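# Transfer tube carrier TC from nest N1 into raised nest N2

## Task

Carry the tube carrier TC out of transfer nest N1 and set it into raised nest N2 so it sits level between N2's locating features, oriented so TC's A1 well is at the N2 corner labelled A1. Done only if all of these hold: every vial in TC is still upright in its own well; rack R1 and its vials are unchanged from the start; forceps T1 are still in holder H1; and nothing stays in position only because the robot is holding it. Finish by releasing and moving the grippers away.

## Robot and tools

Robot and scene. Two arms, left_arm and right_arm, each with six revolute joints (waist, shoulder, elbow, wrist pitch, wrist yaw, wrist roll) and a parallel gripper. All reported poses use one shared scene frame: origin on the table surface midway between the arms, +z up, +x out across the table, and left_arm on the +y side. The names left and right refer to the arms, not to image sides. Arm root links: left_arm at (+0.010, +0.350, 0) m, quat_wxyz (+1.000, 0, 0, +0.024); right_arm at (+0.013, -0.288, 0) m, quat_wxyz (+0.996, 0, 0, -0.092). N1 lies between the arms; N2 is on the right arm's side. A triangle printed on TC's top shows its A1 corner. Holder H1 is loose on the table and must keep its starting place and heading.

Gripper geometry. Fingers extend along the gripper's +z axis and close along its y axis. end_effector_position is the point between the finger pads, roughly 1 cm back from the tips.

execute_actions. Argument actions is a list holding zero or one entry; optional pictures (boolean) turns camera images on or off (they are included by default). An empty list just reports the current state. A wait entry is {"steps": n} with n up to 300: no new command, returns after n control steps counted from the previous result (your reply time is included). A motion entry is {"rows": [...], "steps": n} with n from 1 to 15 (default 15); each step lasts 1/30 s, one row per step, and the final row repeats if rows run out. A refused call moves nothing.

Row layout. Every row is a single list of 14 numbers, each between -1 and 1, covering both arms even if one stays still: left_arm waist, shoulder, elbow, wrist pitch, wrist yaw, wrist roll, gripper; then right_arm in the same seven-slot order. The six joint slots are offsets, in scaled units, from that arm's joint angles as printed in the most recent result that printed them (before any such result exists in the scene, or for a later call inside the same reply, the reference is the arm's angle when the action begins). They are not relative to the previous row. Scale: 1.0 equals 1.202 rad for waist, 1.258 shoulder, 1.238 elbow, 2.073 wrist pitch, 2.022 for wrist yaw and for wrist roll. So a row of zeros does not hold still; it pulls the arm back to the reference angles. The gripper slot is absolute: +1 fully open, -1 closed.

Joint ranges in radians: waist -2.618 to 3.054, shoulder 0.000 to 3.142, elbow 0.000 to 3.142, wrist pitch -1.571 to 1.571, wrist yaw -1.571 to 1.571, wrist roll -2.094 to 2.094. Requests more than 0.036 rad beyond a range are refused; true ends may differ by up to 0.036 rad, and targets past a true end are clipped there, reported as "joint sent to its limit" (possibly about an earlier action). Friction can leave a joint up to 0.031 rad off target, and tiny commands may not move it. Speed is bounded: per step the target stays within 0.202 rad (waist), 0.258 (shoulder), 0.238 (elbow), 0.573 (wrist pitch), 0.522 (wrist yaw, roll) of the measured angle, and targets are scaled back if they would put the gripper more than 70 mm from where it is.

Between calls the arms keep heading to the last commanded row until everything settles or a step is HELD; fingers still closing or opening continue.

Results. The state line lists each arm's end_effector_position (m) and end_effector_quat_wxyz; printed positions can be off, more so when reaching far. Joint positions and Joint velocities are printed per arm in radians, plus the gripper opening in metres (0.093 fully open to 0.000 closed; roughly pad spacing when free, and while clamping a rigid flat part it settles up to about 12 mm below the part's width). grip_measured uses the command scale: pads touch near -0.94, each millimetre of width adds about 0.0208, with a fixed per-gripper bias up to about 0.02. Commanding below an object's reading squeezes harder, up to about 50 to 62 N per pad (less on thin parts); keep sending the same closing value to keep the grasp. "joint command not followed" means a clearance check altered or blocked joint targets; HELD marks steps where your row was not sent in full.

zoom_image: camera (one of cam_head_left, cam_head_right, cam_high, cam_low, cam_left_wrist, cam_right_wrist, all 504x504) and region [x0, y0, x1, y1] in that camera's pixels, top-left origin, no larger than 504 by 504. read_manual: optional section, only "licences"; moves nothing. finished_scene: scene, the number of the scene you are closing; irreversible, and it reports success.

Motor heat. Holding loads warms motors: a MOTOR HOT warning at 75 °C, a 10 s arm stop at 90 °C, and at 100 °C the arm goes limp and drops, reported as OVER-TEMPERATURE FAULT. Don't hold longer than needed.

Avoid: knocking anything off the table, letting vials tip or fall out, bumping R1, T1 or H1, dropping or slamming TC, pushing hard into parts, and arms striking or pressing each other. Brief outside tugs on held items or loose objects can occur. Move smoothly and release fully before retreating.

Each tool is called as name(argument=value, ...), one argument or row to a line, values as JSON.

## Session

execute_actions(
  actions=[],
)

Scene clock: 0.00 s of 12600.00 s.
left_arm: end_effector_position=(+0.3457, +0.1995, +0.2089) grip_measured=+1.000 end_effector_quat_wxyz=(+0.078, +0.526, +0.847, +0.006) | right_arm: end_effector_position=(+0.1395, +0.0118, +0.2589) grip_measured=+0.989 end_effector_quat_wxyz=(-0.357, +0.156, +0.871, +0.300)
Joint positions: left_arm=[-0.466  1.845  1.931 -1.5    0.009  0.693  0.093] | right_arm=[ 0.914  1.64   1.604 -1.482 -0.969  1.112  0.093]
Joint velocities: left_arm=[-0.007 -0.007  0.007  0.007  0.051  0.022  0.   ] | right_arm=[-0.007 -0.002 -0.017 -0.11  -0.022 -0.066  0.   ]
Motor temperatures (°C, as the motors report them): left_arm=[28 28 26 27 25 28] | right_arm=[26 25 29 28 29 27]

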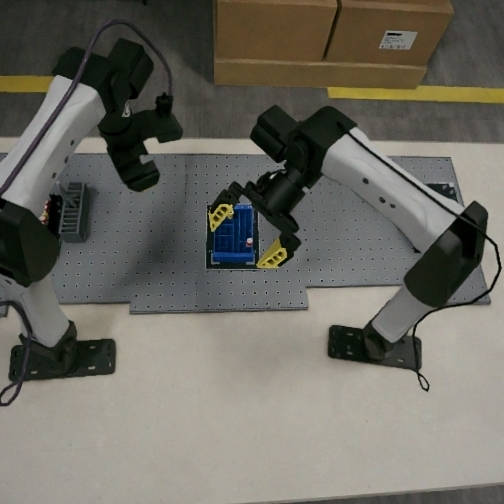

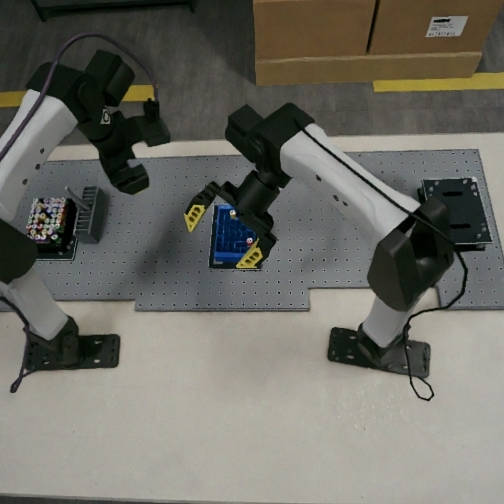

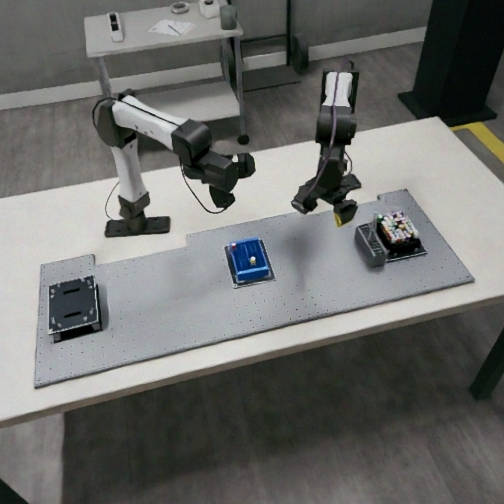

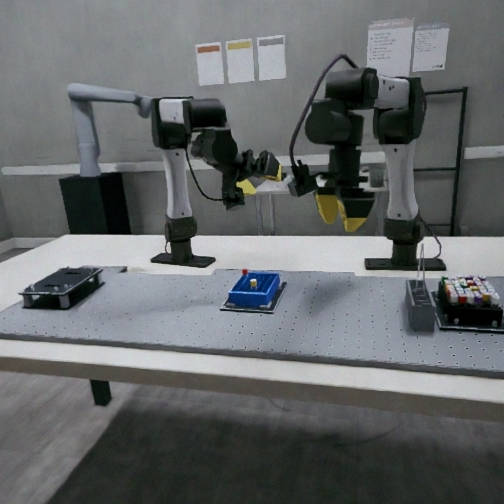

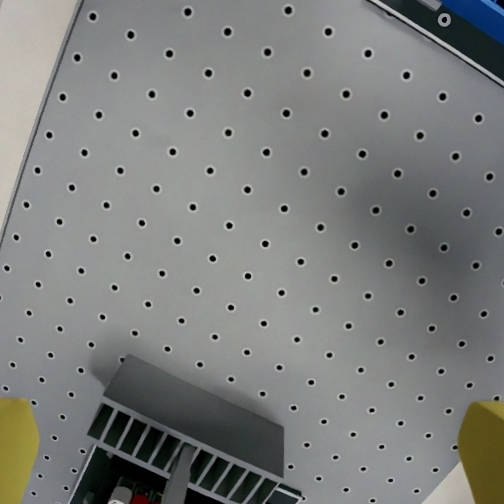

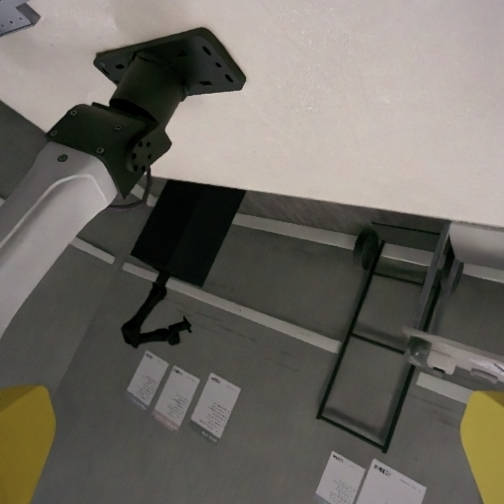

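zoom_image(
  camera="cam_high",
  region=[180, 200, 320, 310],
)

zoom_image(
  camera="cam_high",
  region=[20, 250, 160, 360],
)

zoom_image(
  camera="cam_low",
  region=[200, 240, 320, 330],
)

zoom_image(
  camera="cam_head_right",
  region=[380, 150, 504, 274],
)

Region (180, 200, 320, 310) of cam_high's 504x504 image, scaled by 3.600, with more detail than that image has; it fills the top 396 rows of this view, and the rest is white.

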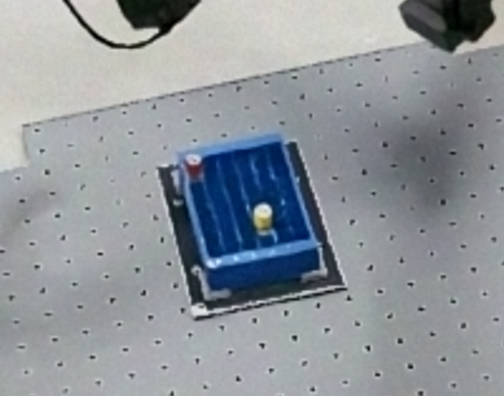

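Region (20, 250, 160, 360) of cam_high's 504x504 image, scaled by 3.600, with more detail than that image has; it fills the top 396 rows of this view, and the rest is white.

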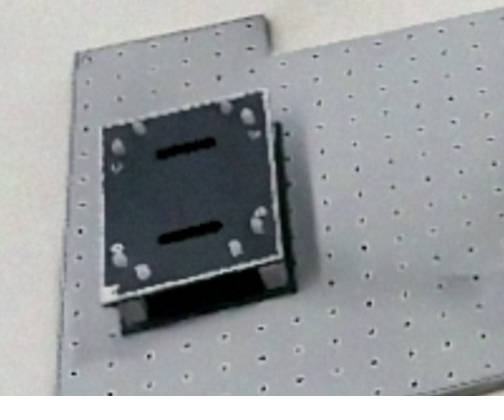

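Region (200, 240, 320, 330) of cam_low's 504x504 image, scaled by 4.200, with more detail than that image has; it fills the top 378 rows of this view, and the rest is white.

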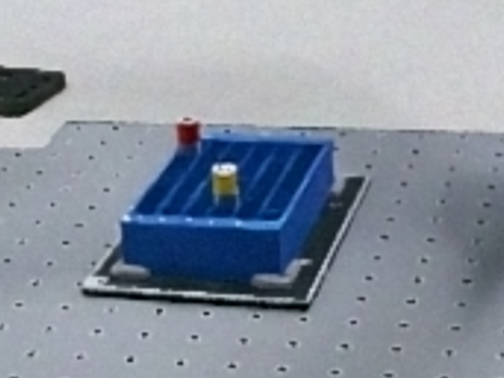

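Region (380, 150, 504, 274) of cam_head_right's 504x504 image, scaled by 4.065, with more detail than that image has.

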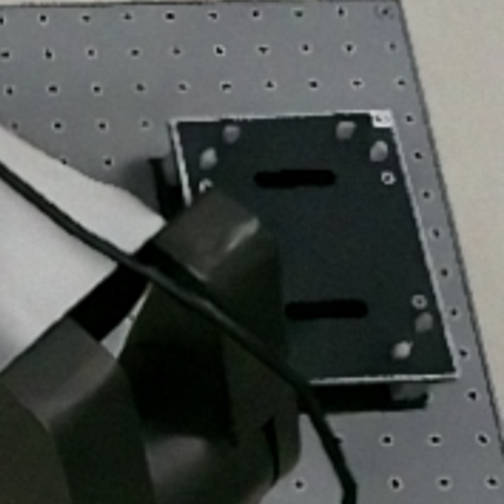

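execute_actions(
  actions=[
    {"rows": [[0,-0.24,-0.235,0,0,0,1, 0.0266,0.449,0.440,-0.016,0.479,-0.173,1]], "steps": 15},
  ],
  pictures=false,
)

execute_actions(
  actions=[
    {"steps": 30},
  ],
)

Scene clock: 120.50 s of 12600.00 s.
left_arm: end_effector_position=(+0.2749, +0.2309, +0.2328) grip_measured=+1.000 end_effector_quat_wxyz=(+0.098, +0.525, +0.845, +0.009) | right_arm: end_effector_position=(+0.3116, +0.0115, +0.1103) grip_measured=+0.989 end_effector_quat_wxyz=(-0.044, +0.017, +0.999, +0.014)
Joint positions: left_arm=[-0.466  1.529  1.667 -1.512  0.009  0.693  0.093] | right_arm=[ 0.938  2.236  2.118 -1.497 -0.081  0.786  0.093]
Joint velocities: left_arm=[ 0.002  0.017  0.017  0.007 -0.007  0.037  0.   ] | right_arm=[ 0.012 -0.095  0.076 -0.125  0.491 -0.11  -0.001]
Motor temperatures (°C, as the motors report them): left_arm=[28 38 33 29 25 28] | right_arm=[26 32 35 28 29 27]
Steps of this call (steps 1 to 90: nothing new was sent; then 117.00 s passed at rest; steps 91 to 105: all 15 steps of this action). Readings (joint positions):
91: left_arm=[-0.466 1.814 1.888 -1.469 0.009 0.693] | right_arm=[0.918 1.666 1.642 -1.511 -0.910 1.072]
92: left_arm=[-0.466 1.755 1.800 -1.443 0.009 0.693] | right_arm=[0.925 1.717 1.718 -1.530 -0.828 1.022]
94: left_arm=[-0.466 1.634 1.686 -1.481 0.009 0.693] | right_arm=[0.935 1.838 1.860 -1.525 -0.679 0.947]
98: left_arm=[-0.466 1.527 1.667 -1.513 0.009 0.693] | right_arm=[0.938 2.081 2.080 -1.508 -0.380 0.856]
105: the state above

Scene clock: 121.50 s of 12600.00 s.
left_arm: end_effector_position=(+0.2749, +0.2309, +0.2328) grip_measured=+1.000 end_effector_quat_wxyz=(+0.098, +0.525, +0.845, +0.009) | right_arm: end_effector_position=(+0.3211, +0.0038, +0.1191) grip_measured=+0.989 end_effector_quat_wxyz=(-0.010, +0.007, +1.000, -0.004)
Joint positions: left_arm=[-0.466  1.529  1.667 -1.512  0.009  0.693  0.093] | right_arm=[ 0.938  2.221  2.131 -1.5   -0.008  0.768  0.093]
Joint velocities: left_arm=[ 0.007  0.002 -0.002  0.022 -0.022 -0.066  0.   ] | right_arm=[-0.002  0.007 -0.007  0.007 -0.095  0.007 -0.   ]
Motor temperatures (°C, as the motors report them): left_arm=[28 38 33 29 25 28] | right_arm=[26 33 35 28 29 27]
Steps of this call (steps 1 to 30: the robot went on to your last target). Readings (joint positions):
1: left_arm=[-0.466 1.529 1.667 -1.512 0.009 0.693] | right_arm=[0.938 2.233 2.122 -1.498 -0.066 0.782]
2: left_arm=[-0.466 1.529 1.667 -1.512 0.009 0.693] | right_arm=[0.938 2.230 2.125 -1.499 -0.054 0.779]
4: left_arm=[-0.466 1.529 1.667 -1.512 0.009 0.693] | right_arm=[0.938 2.224 2.129 -1.499 -0.037 0.776]
8: left_arm=[-0.466 1.529 1.667 -1.512 0.009 0.693] | right_arm=[0.938 2.221 2.131 -1.500 -0.020 0.771]
30: the state above
All arms were judged still, so your last target was given up. Only a new action makes them travel on or press farther. Fingers that are still opening or closing keep moving.

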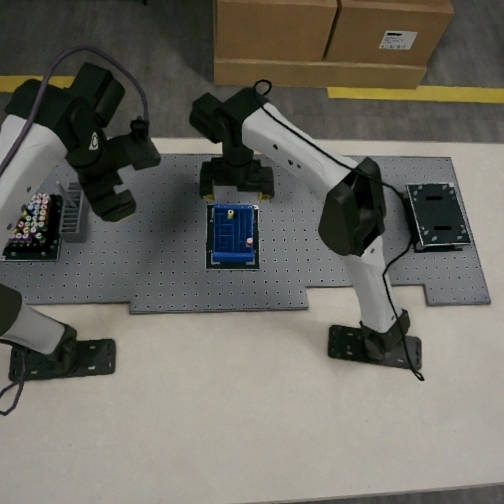

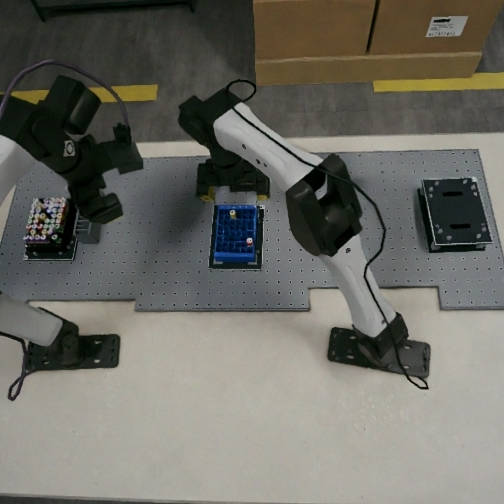

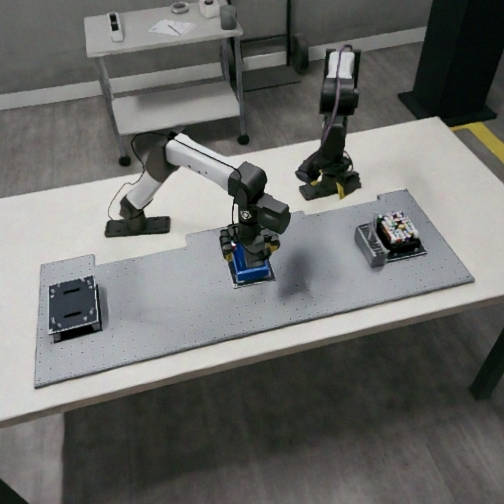

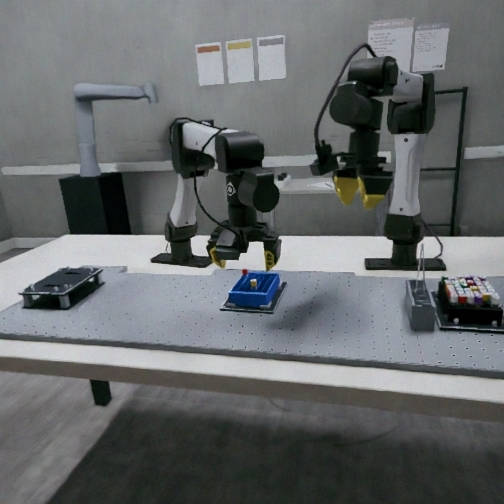

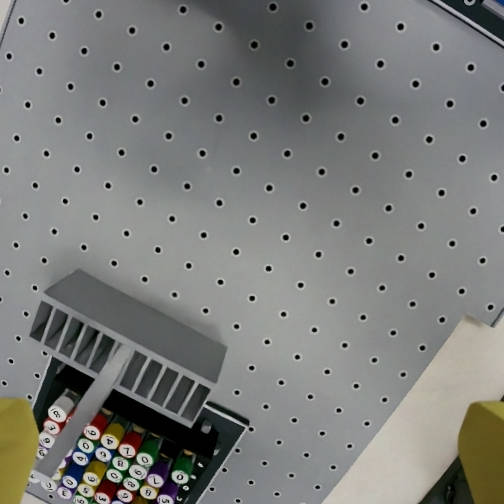

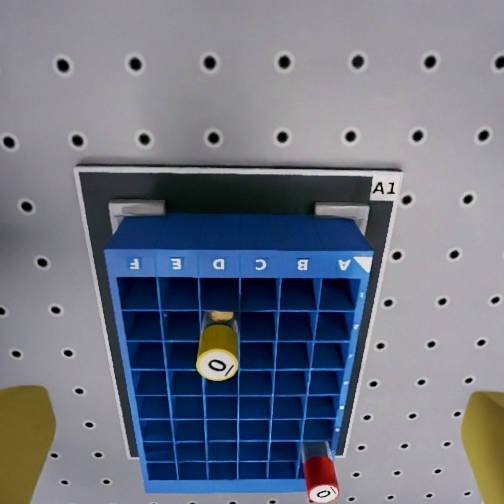

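zoom_image(
  camera="cam_right_wrist",
  region=[60, 150, 420, 504],
)

zoom_image(
  camera="cam_low",
  region=[190, 220, 320, 320],
)

Region (60, 150, 420, 504) of cam_right_wrist's 504x504 image, scaled by 1.400, with more detail than that image has; it fills the top 496 rows of this view, and the rest is white.

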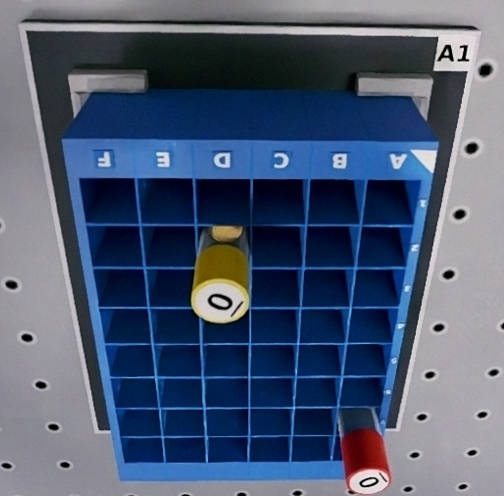

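Region (190, 220, 320, 320) of cam_low's 504x504 image, scaled by 3.877, with more detail than that image has; it fills the top 388 rows of this view, and the rest is white.

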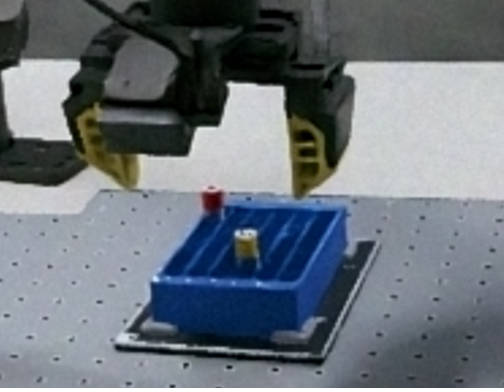

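zoom_image(
  camera="cam_head_left",
  region=[0, 180, 504, 400],
)

zoom_image(
  camera="cam_head_left",
  region=[120, 170, 320, 330],
)

Region (0, 180, 504, 400) of cam_head_left's 504x504 image, scaled by 1.000; it fills the top 220 rows of this view, and the rest is white.

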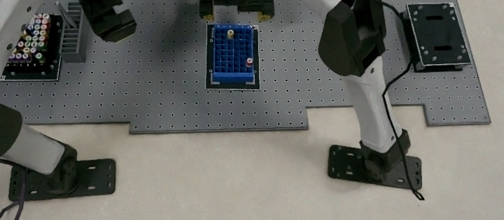

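Region (120, 170, 320, 330) of cam_head_left's 504x504 image, scaled by 2.520, with more detail than that image has; it fills the top 403 rows of this view, and the rest is white.

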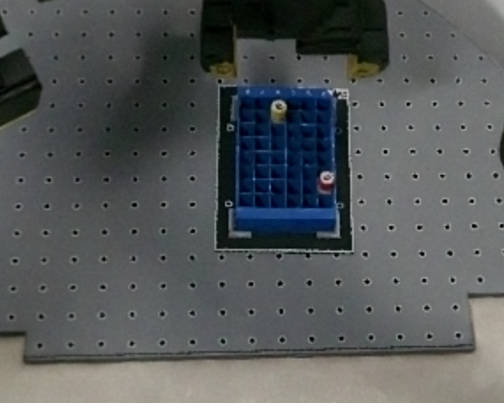

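execute_actions(
  actions=[
    {"rows": [
[0,0,0,0,0,0,1, 0.001,-0.002,-0.003,0.001,0,0.001,1],
[0,0,0,0,0,0,1, 0.004,-0.007,-0.013,0.005,0,0.002,1],
[0,0,0,0,0,0,1, 0.009,-0.016,-0.028,0.010,0.001,0.005,1],
[0,0,0,0,0,0,1, 0.015,-0.026,-0.046,0.016,0.002,0.009,1],
[0,0,0,0,0,0,1, 0.023,-0.039,-0.069,0.024,0.002,0.013,1],
[0,0,0,0,0,0,1, 0.031,-0.053,-0.093,0.033,0.003,0.018,1],
[0,0,0,0,0,0,1, 0.040,-0.068,-0.119,0.042,0.004,0.023,1],
[0,0,0,0,0,0,1, 0.049,-0.083,-0.146,0.051,0.005,0.028,1],
[0,0,0,0,0,0,1, 0.057,-0.098,-0.172,0.060,0.006,0.033,1],
[0,0,0,0,0,0,1, 0.065,-0.112,-0.196,0.069,0.007,0.038,1],
[0,0,0,0,0,0,1, 0.073,-0.125,-0.219,0.076,0.007,0.042,1],
[0,0,0,0,0,0,1, 0.079,-0.135,-0.237,0.083,0.008,0.046,1],
[0,0,0,0,0,0,1, 0.084,-0.144,-0.252,0.088,0.009,0.049,1],
[0,0,0,0,0,0,1, 0.087,-0.149,-0.262,0.091,0.009,0.050,1],
[0,0,0,0,0,0,1, 0.088,-0.151,-0.265,0.093,0.009,0.051,1]], "steps": 15},
  ],
  pictures=false,
)

execute_actions(
  actions=[
    {"steps": 15},
  ],
)

Scene clock: 242.00 s of 12600.00 s.
left_arm: end_effector_position=(+0.2749, +0.2309, +0.2328) grip_measured=+1.000 end_effector_quat_wxyz=(+0.098, +0.525, +0.845, +0.009) | right_arm: end_effector_position=(+0.2690, +0.0076, +0.1088) grip_measured=+0.989 end_effector_quat_wxyz=(-0.008, -0.006, +1.000, -0.007)
Joint positions: left_arm=[-0.466  1.529  1.667 -1.512  0.009  0.693  0.093] | right_arm=[ 1.039  2.06   1.839 -1.371 -0.003  0.842  0.093]
Joint velocities: left_arm=[ 0.002 -0.027 -0.002  0.007 -0.022 -0.007  0.   ] | right_arm=[ 0.173 -0.261 -0.354  0.168 -0.022  0.095  0.   ]
Motor temperatures (°C, as the motors report them): left_arm=[28 33 31 30 25 28] | right_arm=[26 55 40 28 29 27]
Steps of this call (steps 1 to 90: nothing new was sent; then 117.00 s passed at rest; steps 91 to 105: all 15 steps of this action). Readings (joint positions):
91: left_arm=[-0.466 1.529 1.667 -1.512 0.009 0.693] | right_arm=[0.938 2.221 2.131 -1.500 -0.008 0.768]
92: left_arm=[-0.466 1.529 1.667 -1.512 0.009 0.693] | right_arm=[0.938 2.221 2.131 -1.500 -0.008 0.768]
94: left_arm=[-0.466 1.529 1.667 -1.512 0.009 0.693] | right_arm=[0.939 2.217 2.119 -1.493 -0.008 0.771]
98: left_arm=[-0.466 1.529 1.667 -1.512 0.009 0.693] | right_arm=[0.961 2.172 2.020 -1.453 -0.005 0.791]
105: the state above

Scene clock: 242.50 s of 12600.00 s.
left_arm: end_effector_position=(+0.2749, +0.2309, +0.2328) grip_measured=+1.000 end_effector_quat_wxyz=(+0.098, +0.525, +0.845, +0.009) | right_arm: end_effector_position=(+0.2726, +0.0146, +0.1093) grip_measured=+0.989 end_effector_quat_wxyz=(+0.008, +0.002, +1.000, +0.008)
Joint positions: left_arm=[-0.466  1.529  1.667 -1.512  0.009  0.693  0.093] | right_arm=[ 1.046  2.048  1.822 -1.323  0.002  0.865  0.093]
Joint velocities: left_arm=[-0.017  0.002 -0.017  0.022 -0.037 -0.007  0.   ] | right_arm=[ 0.002 -0.012 -0.017  0.007 -0.037 -0.051 -0.   ]
Motor temperatures (°C, as the motors report them): left_arm=[28 33 31 30 25 28] | right_arm=[26 55 40 28 29 27]
Steps of this call (steps 1 to 15: the robot went on to your last target). Readings (joint positions):
1: left_arm=[-0.466 1.529 1.667 -1.512 0.009 0.693] | right_arm=[1.044 2.054 1.830 -1.364 -0.003 0.847]
2: left_arm=[-0.466 1.529 1.667 -1.512 0.009 0.693] | right_arm=[1.046 2.050 1.826 -1.357 -0.003 0.851]
4: left_arm=[-0.466 1.529 1.667 -1.512 0.009 0.693] | right_arm=[1.046 2.048 1.824 -1.345 -0.002 0.856]
8: left_arm=[-0.466 1.529 1.667 -1.512 0.009 0.693] | right_arm=[1.046 2.048 1.822 -1.330 0.001 0.862]
15: the state above

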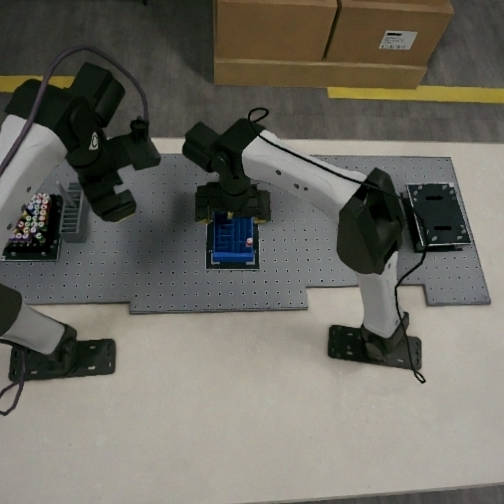

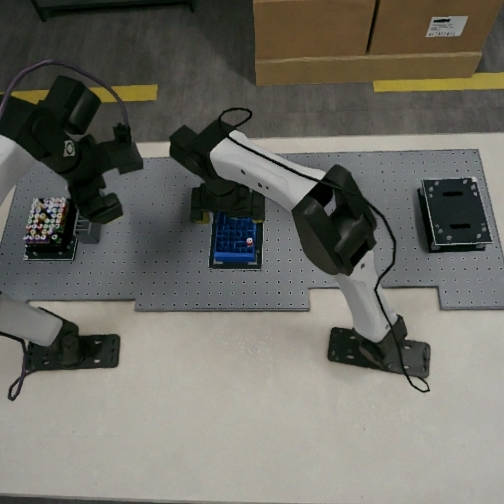

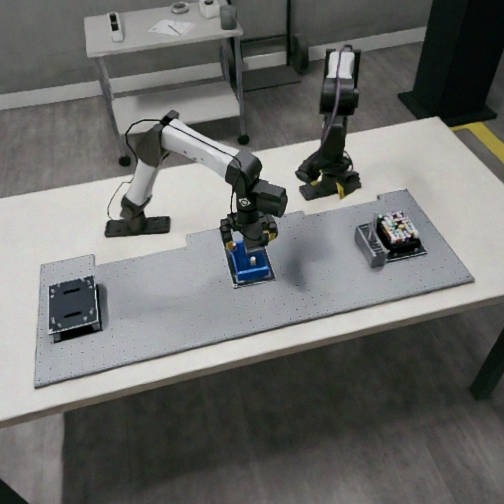

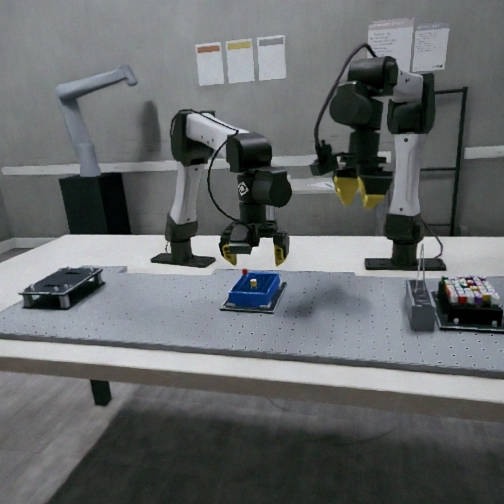

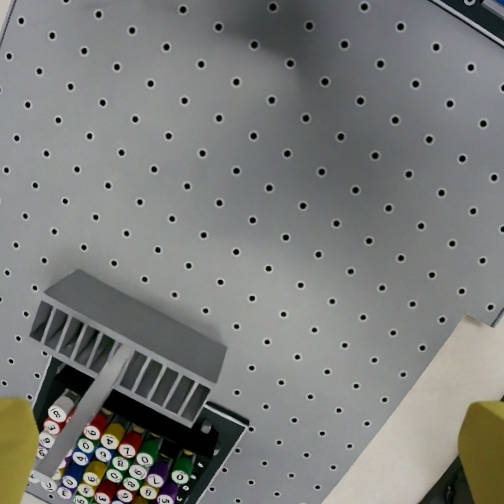

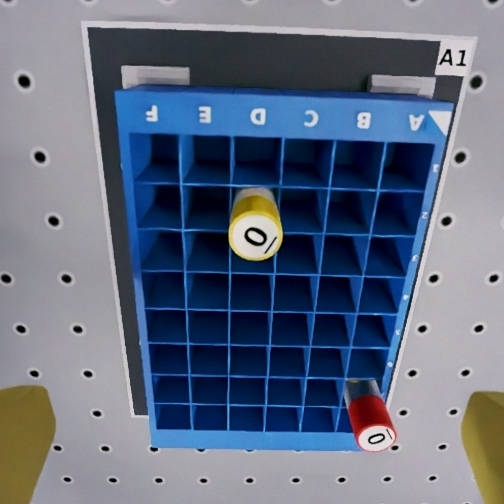

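execute_actions(
  actions=[
    {"rows": [
[0,0,0,0,0,0,1, -0.001,0,-0.006,0.003,0,0,1],
[0,0,0,0,0,0,1, -0.002,-0.001,-0.018,0.009,0,-0.001,1],
[0,0,0,0,0,0,1, -0.004,-0.001,-0.035,0.017,0,-0.002,1],
[0,0,0,0,0,0,1, -0.006,-0.002,-0.055,0.027,0,-0.003,1],
[0,0,0,0,0,0,1, -0.008,-0.003,-0.075,0.037,0,-0.004,1],
[0,0,0,0,0,0,1, -0.010,-0.003,-0.093,0.046,0,-0.005,1],
[0,0,0,0,0,0,1, -0.012,-0.004,-0.107,0.053,0,-0.006,1],
[0,0,0,0,0,0,1, -0.0125,-0.004,-0.1155,0.057,0,-0.006,1]], "steps": 15},
  ],
  pictures=false,
)

execute_actions(
  actions=[
    {"steps": 12},
  ],
)

Scene clock: 286.23 s of 12600.00 s.
left_arm: end_effector_position=(+0.2749, +0.2309, +0.2328) grip_measured=+1.000 end_effector_quat_wxyz=(+0.098, +0.525, +0.845, +0.009) | right_arm: end_effector_position=(+0.2678, +0.0042, +0.0766) grip_measured=+0.989 end_effector_quat_wxyz=(-0.004, +0.003, +1.000, -0.007)
Joint positions: left_arm=[-0.466  1.529  1.667 -1.512  0.009  0.693  0.093] | right_arm=[ 1.038  2.047  1.691 -1.231  0.002  0.859  0.093]
Joint velocities: left_arm=[ 0.012 -0.017 -0.007 -0.037  0.022 -0.007  0.   ] | right_arm=[ 0.002  0.002  0.007  0.125 -0.007  0.007  0.   ]
Motor temperatures (°C, as the motors report them): left_arm=[28 34 34 30 25 28] | right_arm=[26 54 38 28 29 27]
Steps of this call (steps 1 to 15: the robot went on to your last target; steps 16 to 90: nothing new was sent; then 40.23 s passed at rest; steps 91 to 105: all 15 steps of this action). Readings (joint positions):
91: left_arm=[-0.466 1.529 1.667 -1.512 0.009 0.693] | right_arm=[1.046 2.048 1.822 -1.321 0.002 0.866]
92: left_arm=[-0.466 1.529 1.667 -1.512 0.009 0.693] | right_arm=[1.046 2.048 1.822 -1.321 0.002 0.866]
94: left_arm=[-0.466 1.529 1.667 -1.512 0.009 0.693] | right_arm=[1.046 2.047 1.808 -1.308 0.002 0.866]
98: left_arm=[-0.466 1.529 1.667 -1.512 0.009 0.693] | right_arm=[1.044 2.047 1.724 -1.262 0.002 0.862]
105: the state above

Scene clock: 286.63 s of 12600.00 s.
left_arm: end_effector_position=(+0.2749, +0.2309, +0.2328) grip_measured=+1.000 end_effector_quat_wxyz=(+0.098, +0.525, +0.845, +0.009) | right_arm: end_effector_position=(+0.2697, +0.0064, +0.0765) grip_measured=+0.989 end_effector_quat_wxyz=(-0.001, +0.002, +1.000, -0.002)
Joint positions: left_arm=[-0.466  1.529  1.667 -1.512  0.009  0.693  0.093] | right_arm=[ 1.038  2.047  1.691 -1.219  0.002  0.858  0.093]
Joint velocities: left_arm=[-0.017 -0.002  0.032 -0.066 -0.007  0.051  0.   ] | right_arm=[-0.012 -0.017  0.007  0.007  0.081 -0.095 -0.   ]
Motor temperatures (°C, as the motors report them): left_arm=[28 34 34 30 25 28] | right_arm=[26 54 38 28 29 27]
Steps of this call (steps 1 to 12: the robot went on to your last target). Readings (joint positions):
1: left_arm=[-0.466 1.529 1.667 -1.512 0.009 0.693] | right_arm=[1.038 2.047 1.691 -1.228 0.002 0.859]
2: left_arm=[-0.466 1.529 1.667 -1.512 0.009 0.693] | right_arm=[1.038 2.047 1.691 -1.226 0.002 0.859]
4: left_arm=[-0.466 1.529 1.667 -1.512 0.009 0.693] | right_arm=[1.038 2.047 1.691 -1.223 0.002 0.859]
8: left_arm=[-0.466 1.529 1.667 -1.512 0.009 0.693] | right_arm=[1.038 2.047 1.691 -1.220 0.002 0.858]
12: the state above

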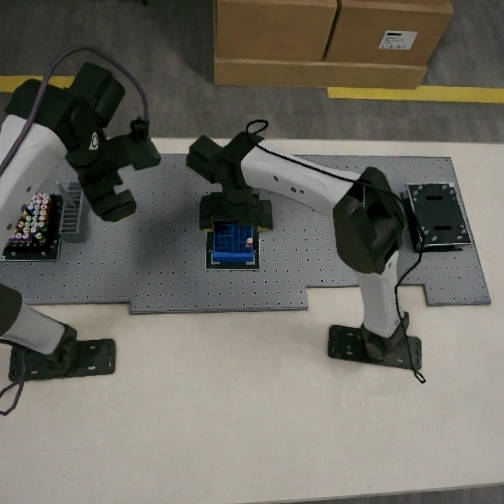

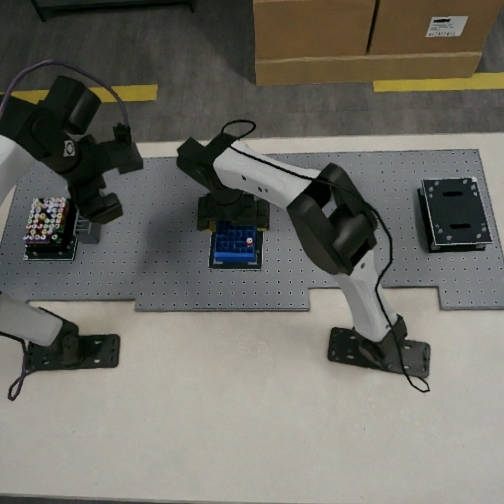

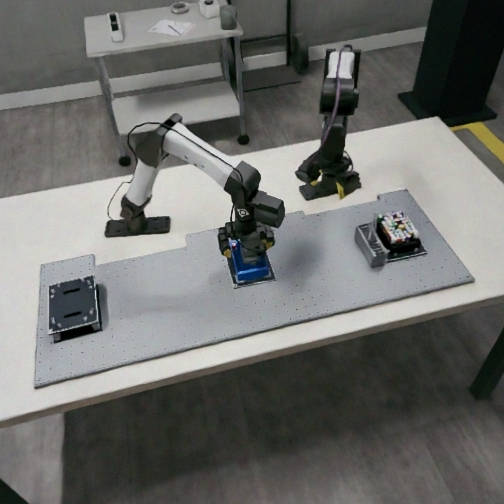

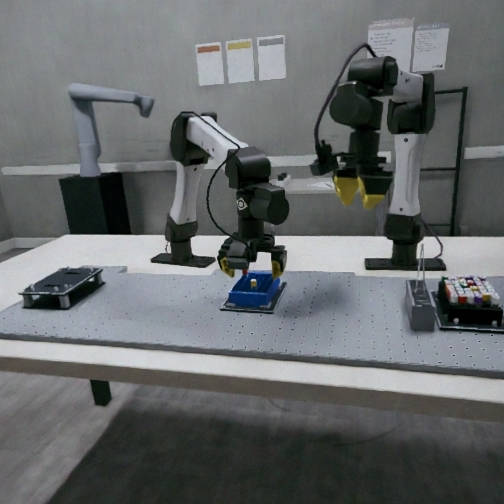

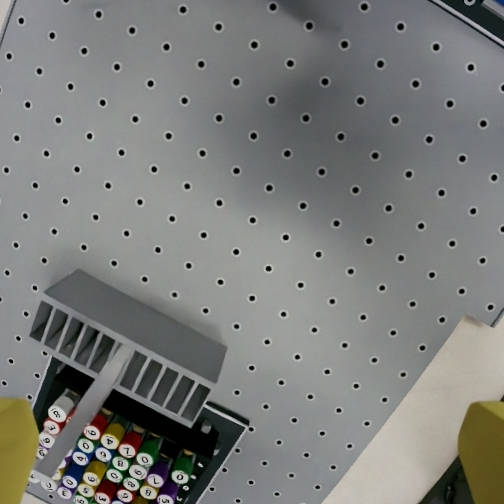

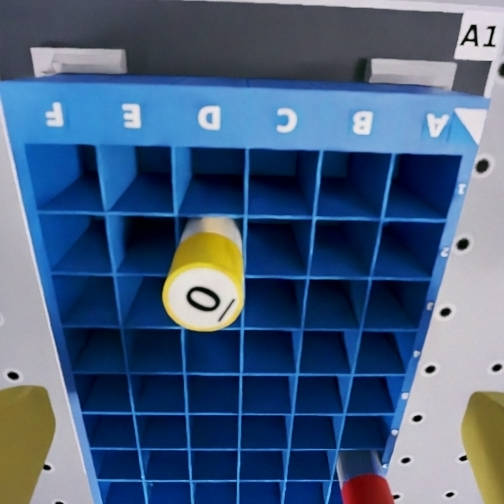

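execute_actions(
  actions=[
    {"rows": [
[0,0,0,0,0,0,1, 0,0.006,-0.008,0.009,0,0,1],
[0,0,0,0,0,0,1, 0,0.008,-0.011,0.012,0,0,1],
[0,0,0,0,0,0,1, 0,0.010,-0.015,0.015,0,0,1],
[0,0,0,0,0,0,1, 0,0.012,-0.019,0.018,0,0,1],
[0,0,0,0,0,0,1, 0,0.014,-0.023,0.021,0,0,1],
[0,0,0,0,0,0,1, 0,0.015,-0.027,0.024,0,0,1],
[0,0,0,0,0,0,1, 0,0.017,-0.031,0.027,0,0,1],
[0,0,0,0,0,0,1, 0,0.018,-0.034,0.029,0,0,1],
[0,0,0,0,0,0,1, 0,0.019,-0.037,0.0304,0,0,1]], "steps": 15},
  ],
  pictures=false,
)

execute_actions(
  actions=[
    {"steps": 10},
  ],
)

Scene clock: 340.80 s of 12600.00 s.
left_arm: end_effector_position=(+0.2749, +0.2309, +0.2328) grip_measured=+1.000 end_effector_quat_wxyz=(+0.098, +0.525, +0.845, +0.009) | right_arm: end_effector_position=(+0.2715, +0.0084, +0.0664) grip_measured=+0.989 end_effector_quat_wxyz=(+0.002, +0.002, +1.000, +0.001)
Joint positions: left_arm=[-0.466  1.529  1.667 -1.512  0.009  0.693  0.093] | right_arm=[ 1.038  2.056  1.664 -1.175  0.002  0.858  0.093]
Joint velocities: left_arm=[ 0.007 -0.007  0.017  0.022  0.007  0.095  0.   ] | right_arm=[-0.012  0.027 -0.037  0.095  0.037 -0.066 -0.001]
Motor temperatures (°C, as the motors report them): left_arm=[28 34 35 30 25 28] | right_arm=[26 52 38 28 29 27]
Steps of this call (steps 1 to 30: the robot went on to your last target; steps 31 to 90: nothing new was sent; then 50.67 s passed at rest; steps 91 to 105: all 15 steps of this action). Readings (joint positions):
91: left_arm=[-0.466 1.529 1.667 -1.512 0.009 0.693] | right_arm=[1.038 2.047 1.691 -1.218 0.002 0.858]
92: left_arm=[-0.466 1.529 1.667 -1.512 0.009 0.693] | right_arm=[1.038 2.047 1.691 -1.217 0.002 0.858]
94: left_arm=[-0.466 1.529 1.667 -1.512 0.009 0.693] | right_arm=[1.038 2.047 1.691 -1.211 0.002 0.858]
98: left_arm=[-0.466 1.529 1.667 -1.512 0.009 0.693] | right_arm=[1.038 2.047 1.677 -1.190 0.002 0.858]
105: the state above

Scene clock: 341.13 s of 12600.00 s.
left_arm: end_effector_position=(+0.2749, +0.2309, +0.2328) grip_measured=+1.000 end_effector_quat_wxyz=(+0.098, +0.525, +0.845, +0.009) | right_arm: end_effector_position=(+0.2722, +0.0092, +0.0661) grip_measured=+0.989 end_effector_quat_wxyz=(+0.003, +0.002, +1.000, +0.002)
Joint positions: left_arm=[-0.466  1.529  1.667 -1.512  0.009  0.693  0.093] | right_arm=[ 1.038  2.057  1.663 -1.17   0.002  0.858  0.093]
Joint velocities: left_arm=[-0.002 -0.012 -0.007 -0.022 -0.051 -0.007  0.   ] | right_arm=[ 0.002 -0.007  0.002  0.051 -0.066 -0.022 -0.002]
Motor temperatures (°C, as the motors report them): left_arm=[28 34 35 30 25 28] | right_arm=[26 52 38 28 29 27]
Steps of this call (steps 1 to 10: the robot went on to your last target). Readings (joint positions):
1: left_arm=[-0.466 1.529 1.667 -1.512 0.009 0.693] | right_arm=[1.038 2.057 1.663 -1.173 0.002 0.858]
2: left_arm=[-0.466 1.529 1.667 -1.512 0.009 0.693] | right_arm=[1.038 2.057 1.663 -1.173 0.002 0.858]
4: left_arm=[-0.466 1.529 1.667 -1.512 0.009 0.693] | right_arm=[1.038 2.057 1.663 -1.171 0.002 0.858]
8: left_arm=[-0.466 1.529 1.667 -1.512 0.009 0.693] | right_arm=[1.038 2.057 1.663 -1.170 0.002 0.858]
10: the state above

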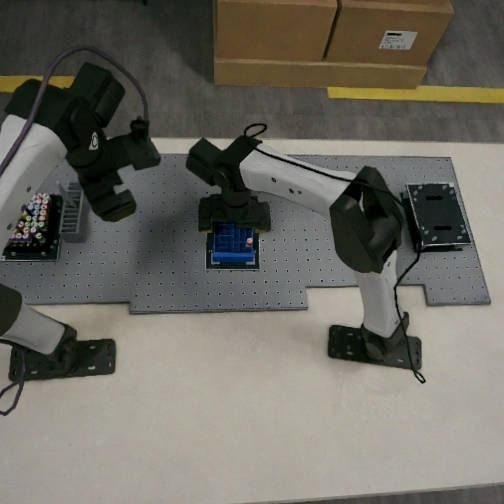

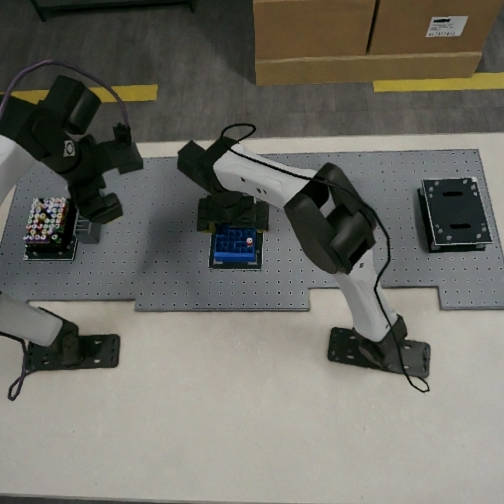

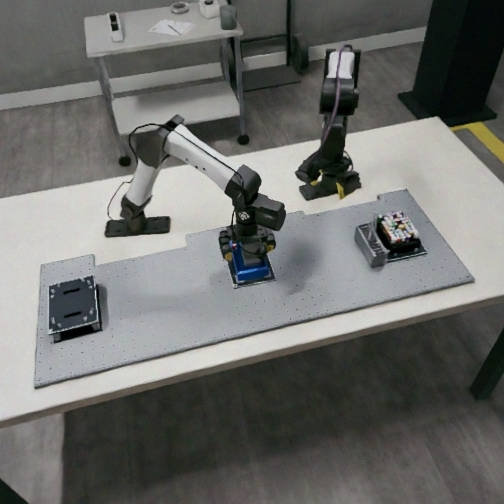

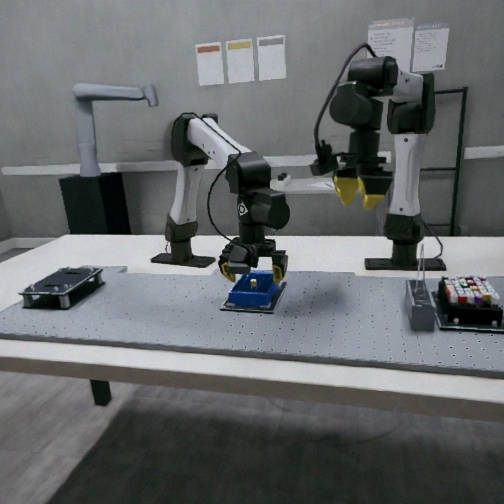

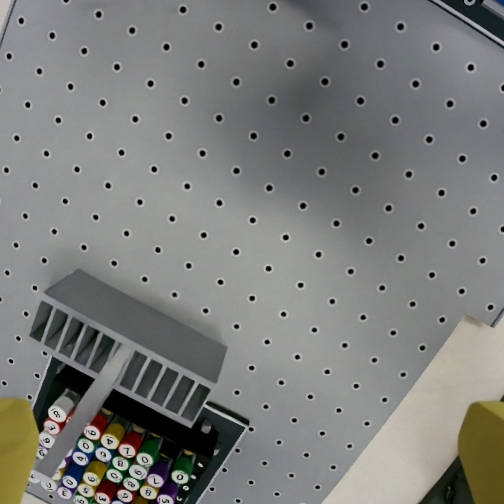

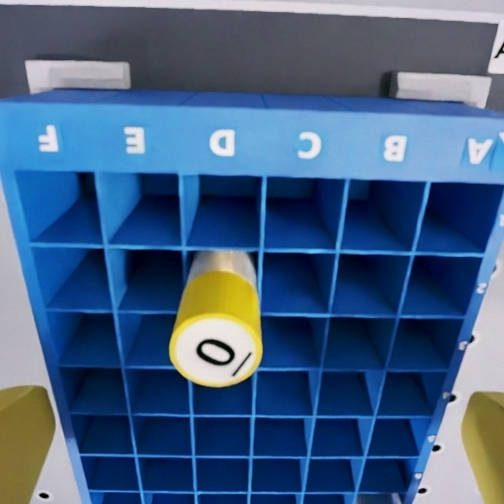

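execute_actions(
  actions=[
    {"rows": [
[0,0,0,0,0,0,1, 0,0.010,-0.013,0.006,0,0,1],
[0,0,0,0,0,0,1, 0,0.011,-0.016,0.008,0,0,1],
[0,0,0,0,0,0,1, 0,0.013,-0.020,0.011,0,0,1],
[0,0,0,0,0,0,1, 0,0.014,-0.024,0.014,0,0,1],
[0,0,0,0,0,0,1, 0,0.016,-0.028,0.017,0,0,1],
[0,0,0,0,0,0,1, 0,0.017,-0.032,0.020,0,0,1],
[0,0,0,0,0,0,1, 0,0.019,-0.036,0.023,0,0,1],
[0,0,0,0,0,0,1, 0,0.020,-0.040,0.026,0,0,1],
[0,0,0,0,0,0,1, 0,0.022,-0.044,0.029,0,0,1],
[0,0,0,0,0,0,1, 0,0.023,-0.048,0.032,0,0,1],
[0,0,0,0,0,0,1, 0,0.025,-0.052,0.035,0,0,1],
[0,0,0,0,0,0,1, 0,0.026,-0.055,0.037,0,0,1],
[0,0,0,0,0,0,1, 0,0.0273,-0.0578,0.0392,0,0,1]], "steps": 15},
  ],
  pictures=false,
)

execute_actions(
  actions=[
    {"steps": 10},
  ],
)

Scene clock: 365.27 s of 12600.00 s.
left_arm: end_effector_position=(+0.2749, +0.2309, +0.2328) grip_measured=+1.000 end_effector_quat_wxyz=(+0.098, +0.525, +0.845, +0.009) | right_arm: end_effector_position=(+0.2703, +0.0071, +0.0464) grip_measured=+0.989 end_effector_quat_wxyz=(-0.002, +0.002, +1.000, -0.003)
Joint positions: left_arm=[-0.466  1.529  1.667 -1.512  0.009  0.693  0.093] | right_arm=[ 1.038  2.075  1.611 -1.115  0.002  0.858  0.093]
Joint velocities: left_arm=[ 0.007 -0.007  0.007  0.037 -0.037  0.037  0.   ] | right_arm=[-0.012  0.071 -0.061  0.081 -0.051 -0.051 -0.   ]
Motor temperatures (°C, as the motors report them): left_arm=[28 35 35 30 25 28] | right_arm=[26 50 37 28 29 27]
Steps of this call (steps 1 to 15: the robot went on to your last target; steps 16 to 90: nothing new was sent; then 20.63 s passed at rest; steps 91 to 105: all 15 steps of this action). Readings (joint positions):
91: left_arm=[-0.466 1.529 1.667 -1.512 0.009 0.693] | right_arm=[1.038 2.057 1.663 -1.169 0.002 0.858]
92: left_arm=[-0.466 1.529 1.667 -1.512 0.009 0.693] | right_arm=[1.038 2.057 1.663 -1.169 0.002 0.858]
94: left_arm=[-0.466 1.529 1.667 -1.512 0.009 0.693] | right_arm=[1.038 2.057 1.662 -1.165 0.002 0.858]
98: left_arm=[-0.466 1.529 1.667 -1.512 0.009 0.693] | right_arm=[1.038 2.057 1.642 -1.148 0.002 0.858]
105: the state above

Scene clock: 365.60 s of 12600.00 s.
left_arm: end_effector_position=(+0.2749, +0.2309, +0.2328) grip_measured=+1.000 end_effector_quat_wxyz=(+0.098, +0.525, +0.845, +0.009) | right_arm: end_effector_position=(+0.2716, +0.0085, +0.0444) grip_measured=+0.989 end_effector_quat_wxyz=(+0.000, +0.002, +1.000, -0.001)
Joint positions: left_arm=[-0.466  1.529  1.667 -1.512  0.009  0.693  0.093] | right_arm=[ 1.038  2.078  1.609 -1.103  0.002  0.858  0.093]
Joint velocities: left_arm=[ 0.002  0.012 -0.012  0.022 -0.051 -0.095  0.   ] | right_arm=[-0.007  0.007 -0.012 -0.007  0.051 -0.154 -0.001]
Motor temperatures (°C, as the motors report them): left_arm=[28 35 35 30 25 28] | right_arm=[26 50 37 28 29 27]
Steps of this call (steps 1 to 10: the robot went on to your last target). Readings (joint positions):
1: left_arm=[-0.466 1.529 1.667 -1.512 0.009 0.693] | right_arm=[1.038 2.077 1.610 -1.112 0.002 0.858]
2: left_arm=[-0.466 1.529 1.667 -1.512 0.009 0.693] | right_arm=[1.038 2.078 1.609 -1.110 0.002 0.858]
4: left_arm=[-0.466 1.529 1.667 -1.512 0.009 0.693] | right_arm=[1.038 2.078 1.609 -1.107 0.002 0.858]
8: left_arm=[-0.466 1.529 1.667 -1.512 0.009 0.693] | right_arm=[1.038 2.078 1.609 -1.104 0.002 0.858]
10: the state above

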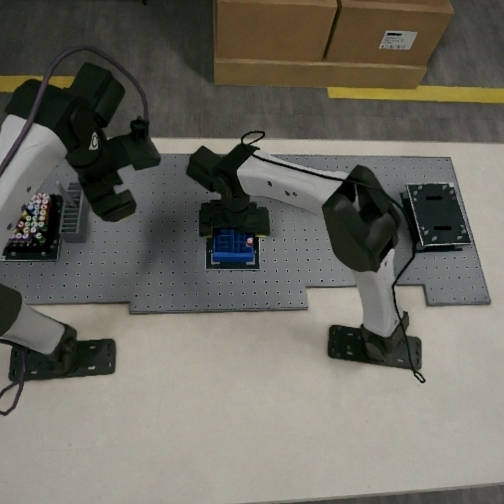

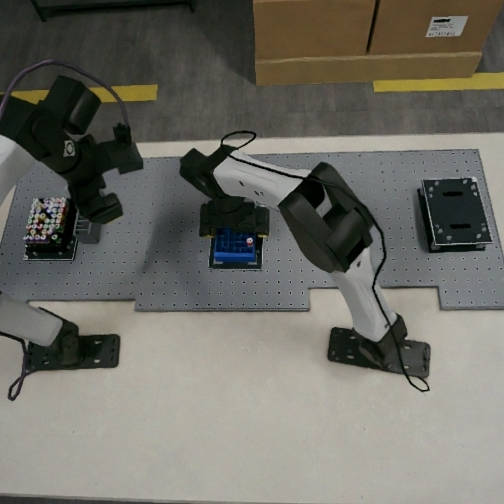

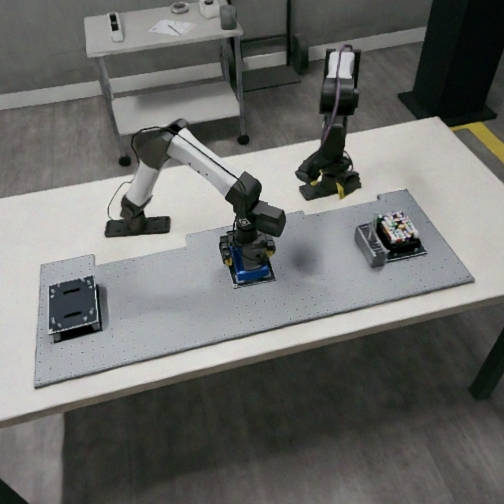

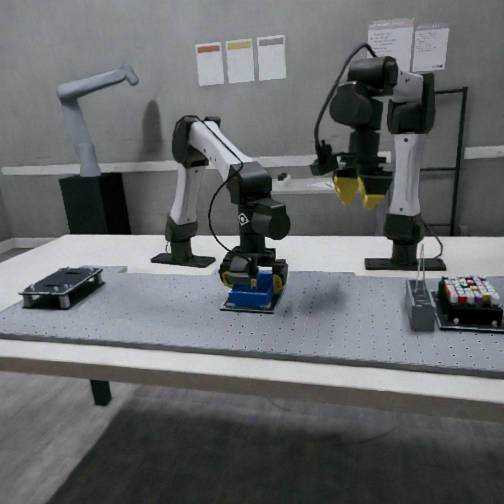

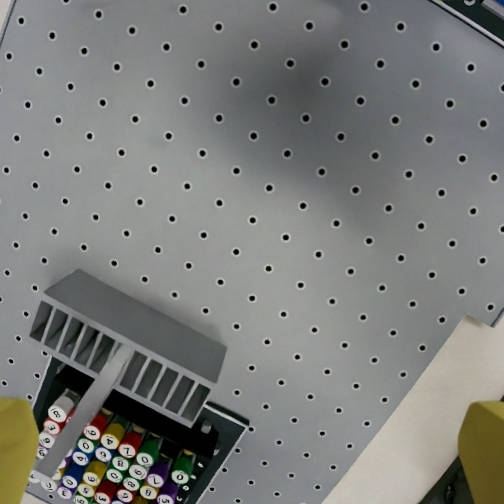

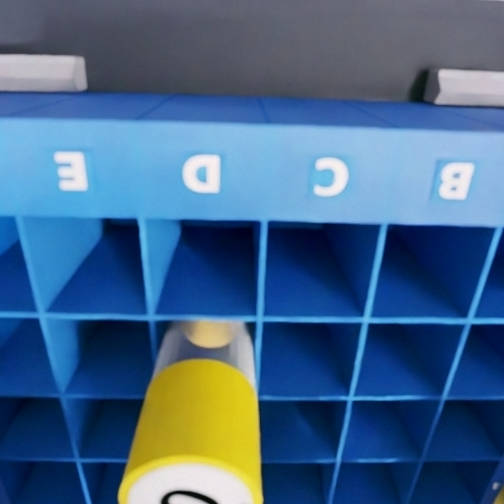

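zoom_image(
  camera="cam_low",
  region=[200, 230, 310, 320],
)

Region (200, 230, 310, 320) of cam_low's 504x504 image, scaled by 4.582, with more detail than that image has; it fills the top 412 rows of this view, and the rest is white.

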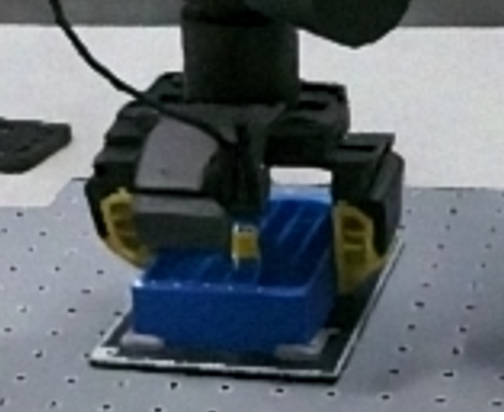

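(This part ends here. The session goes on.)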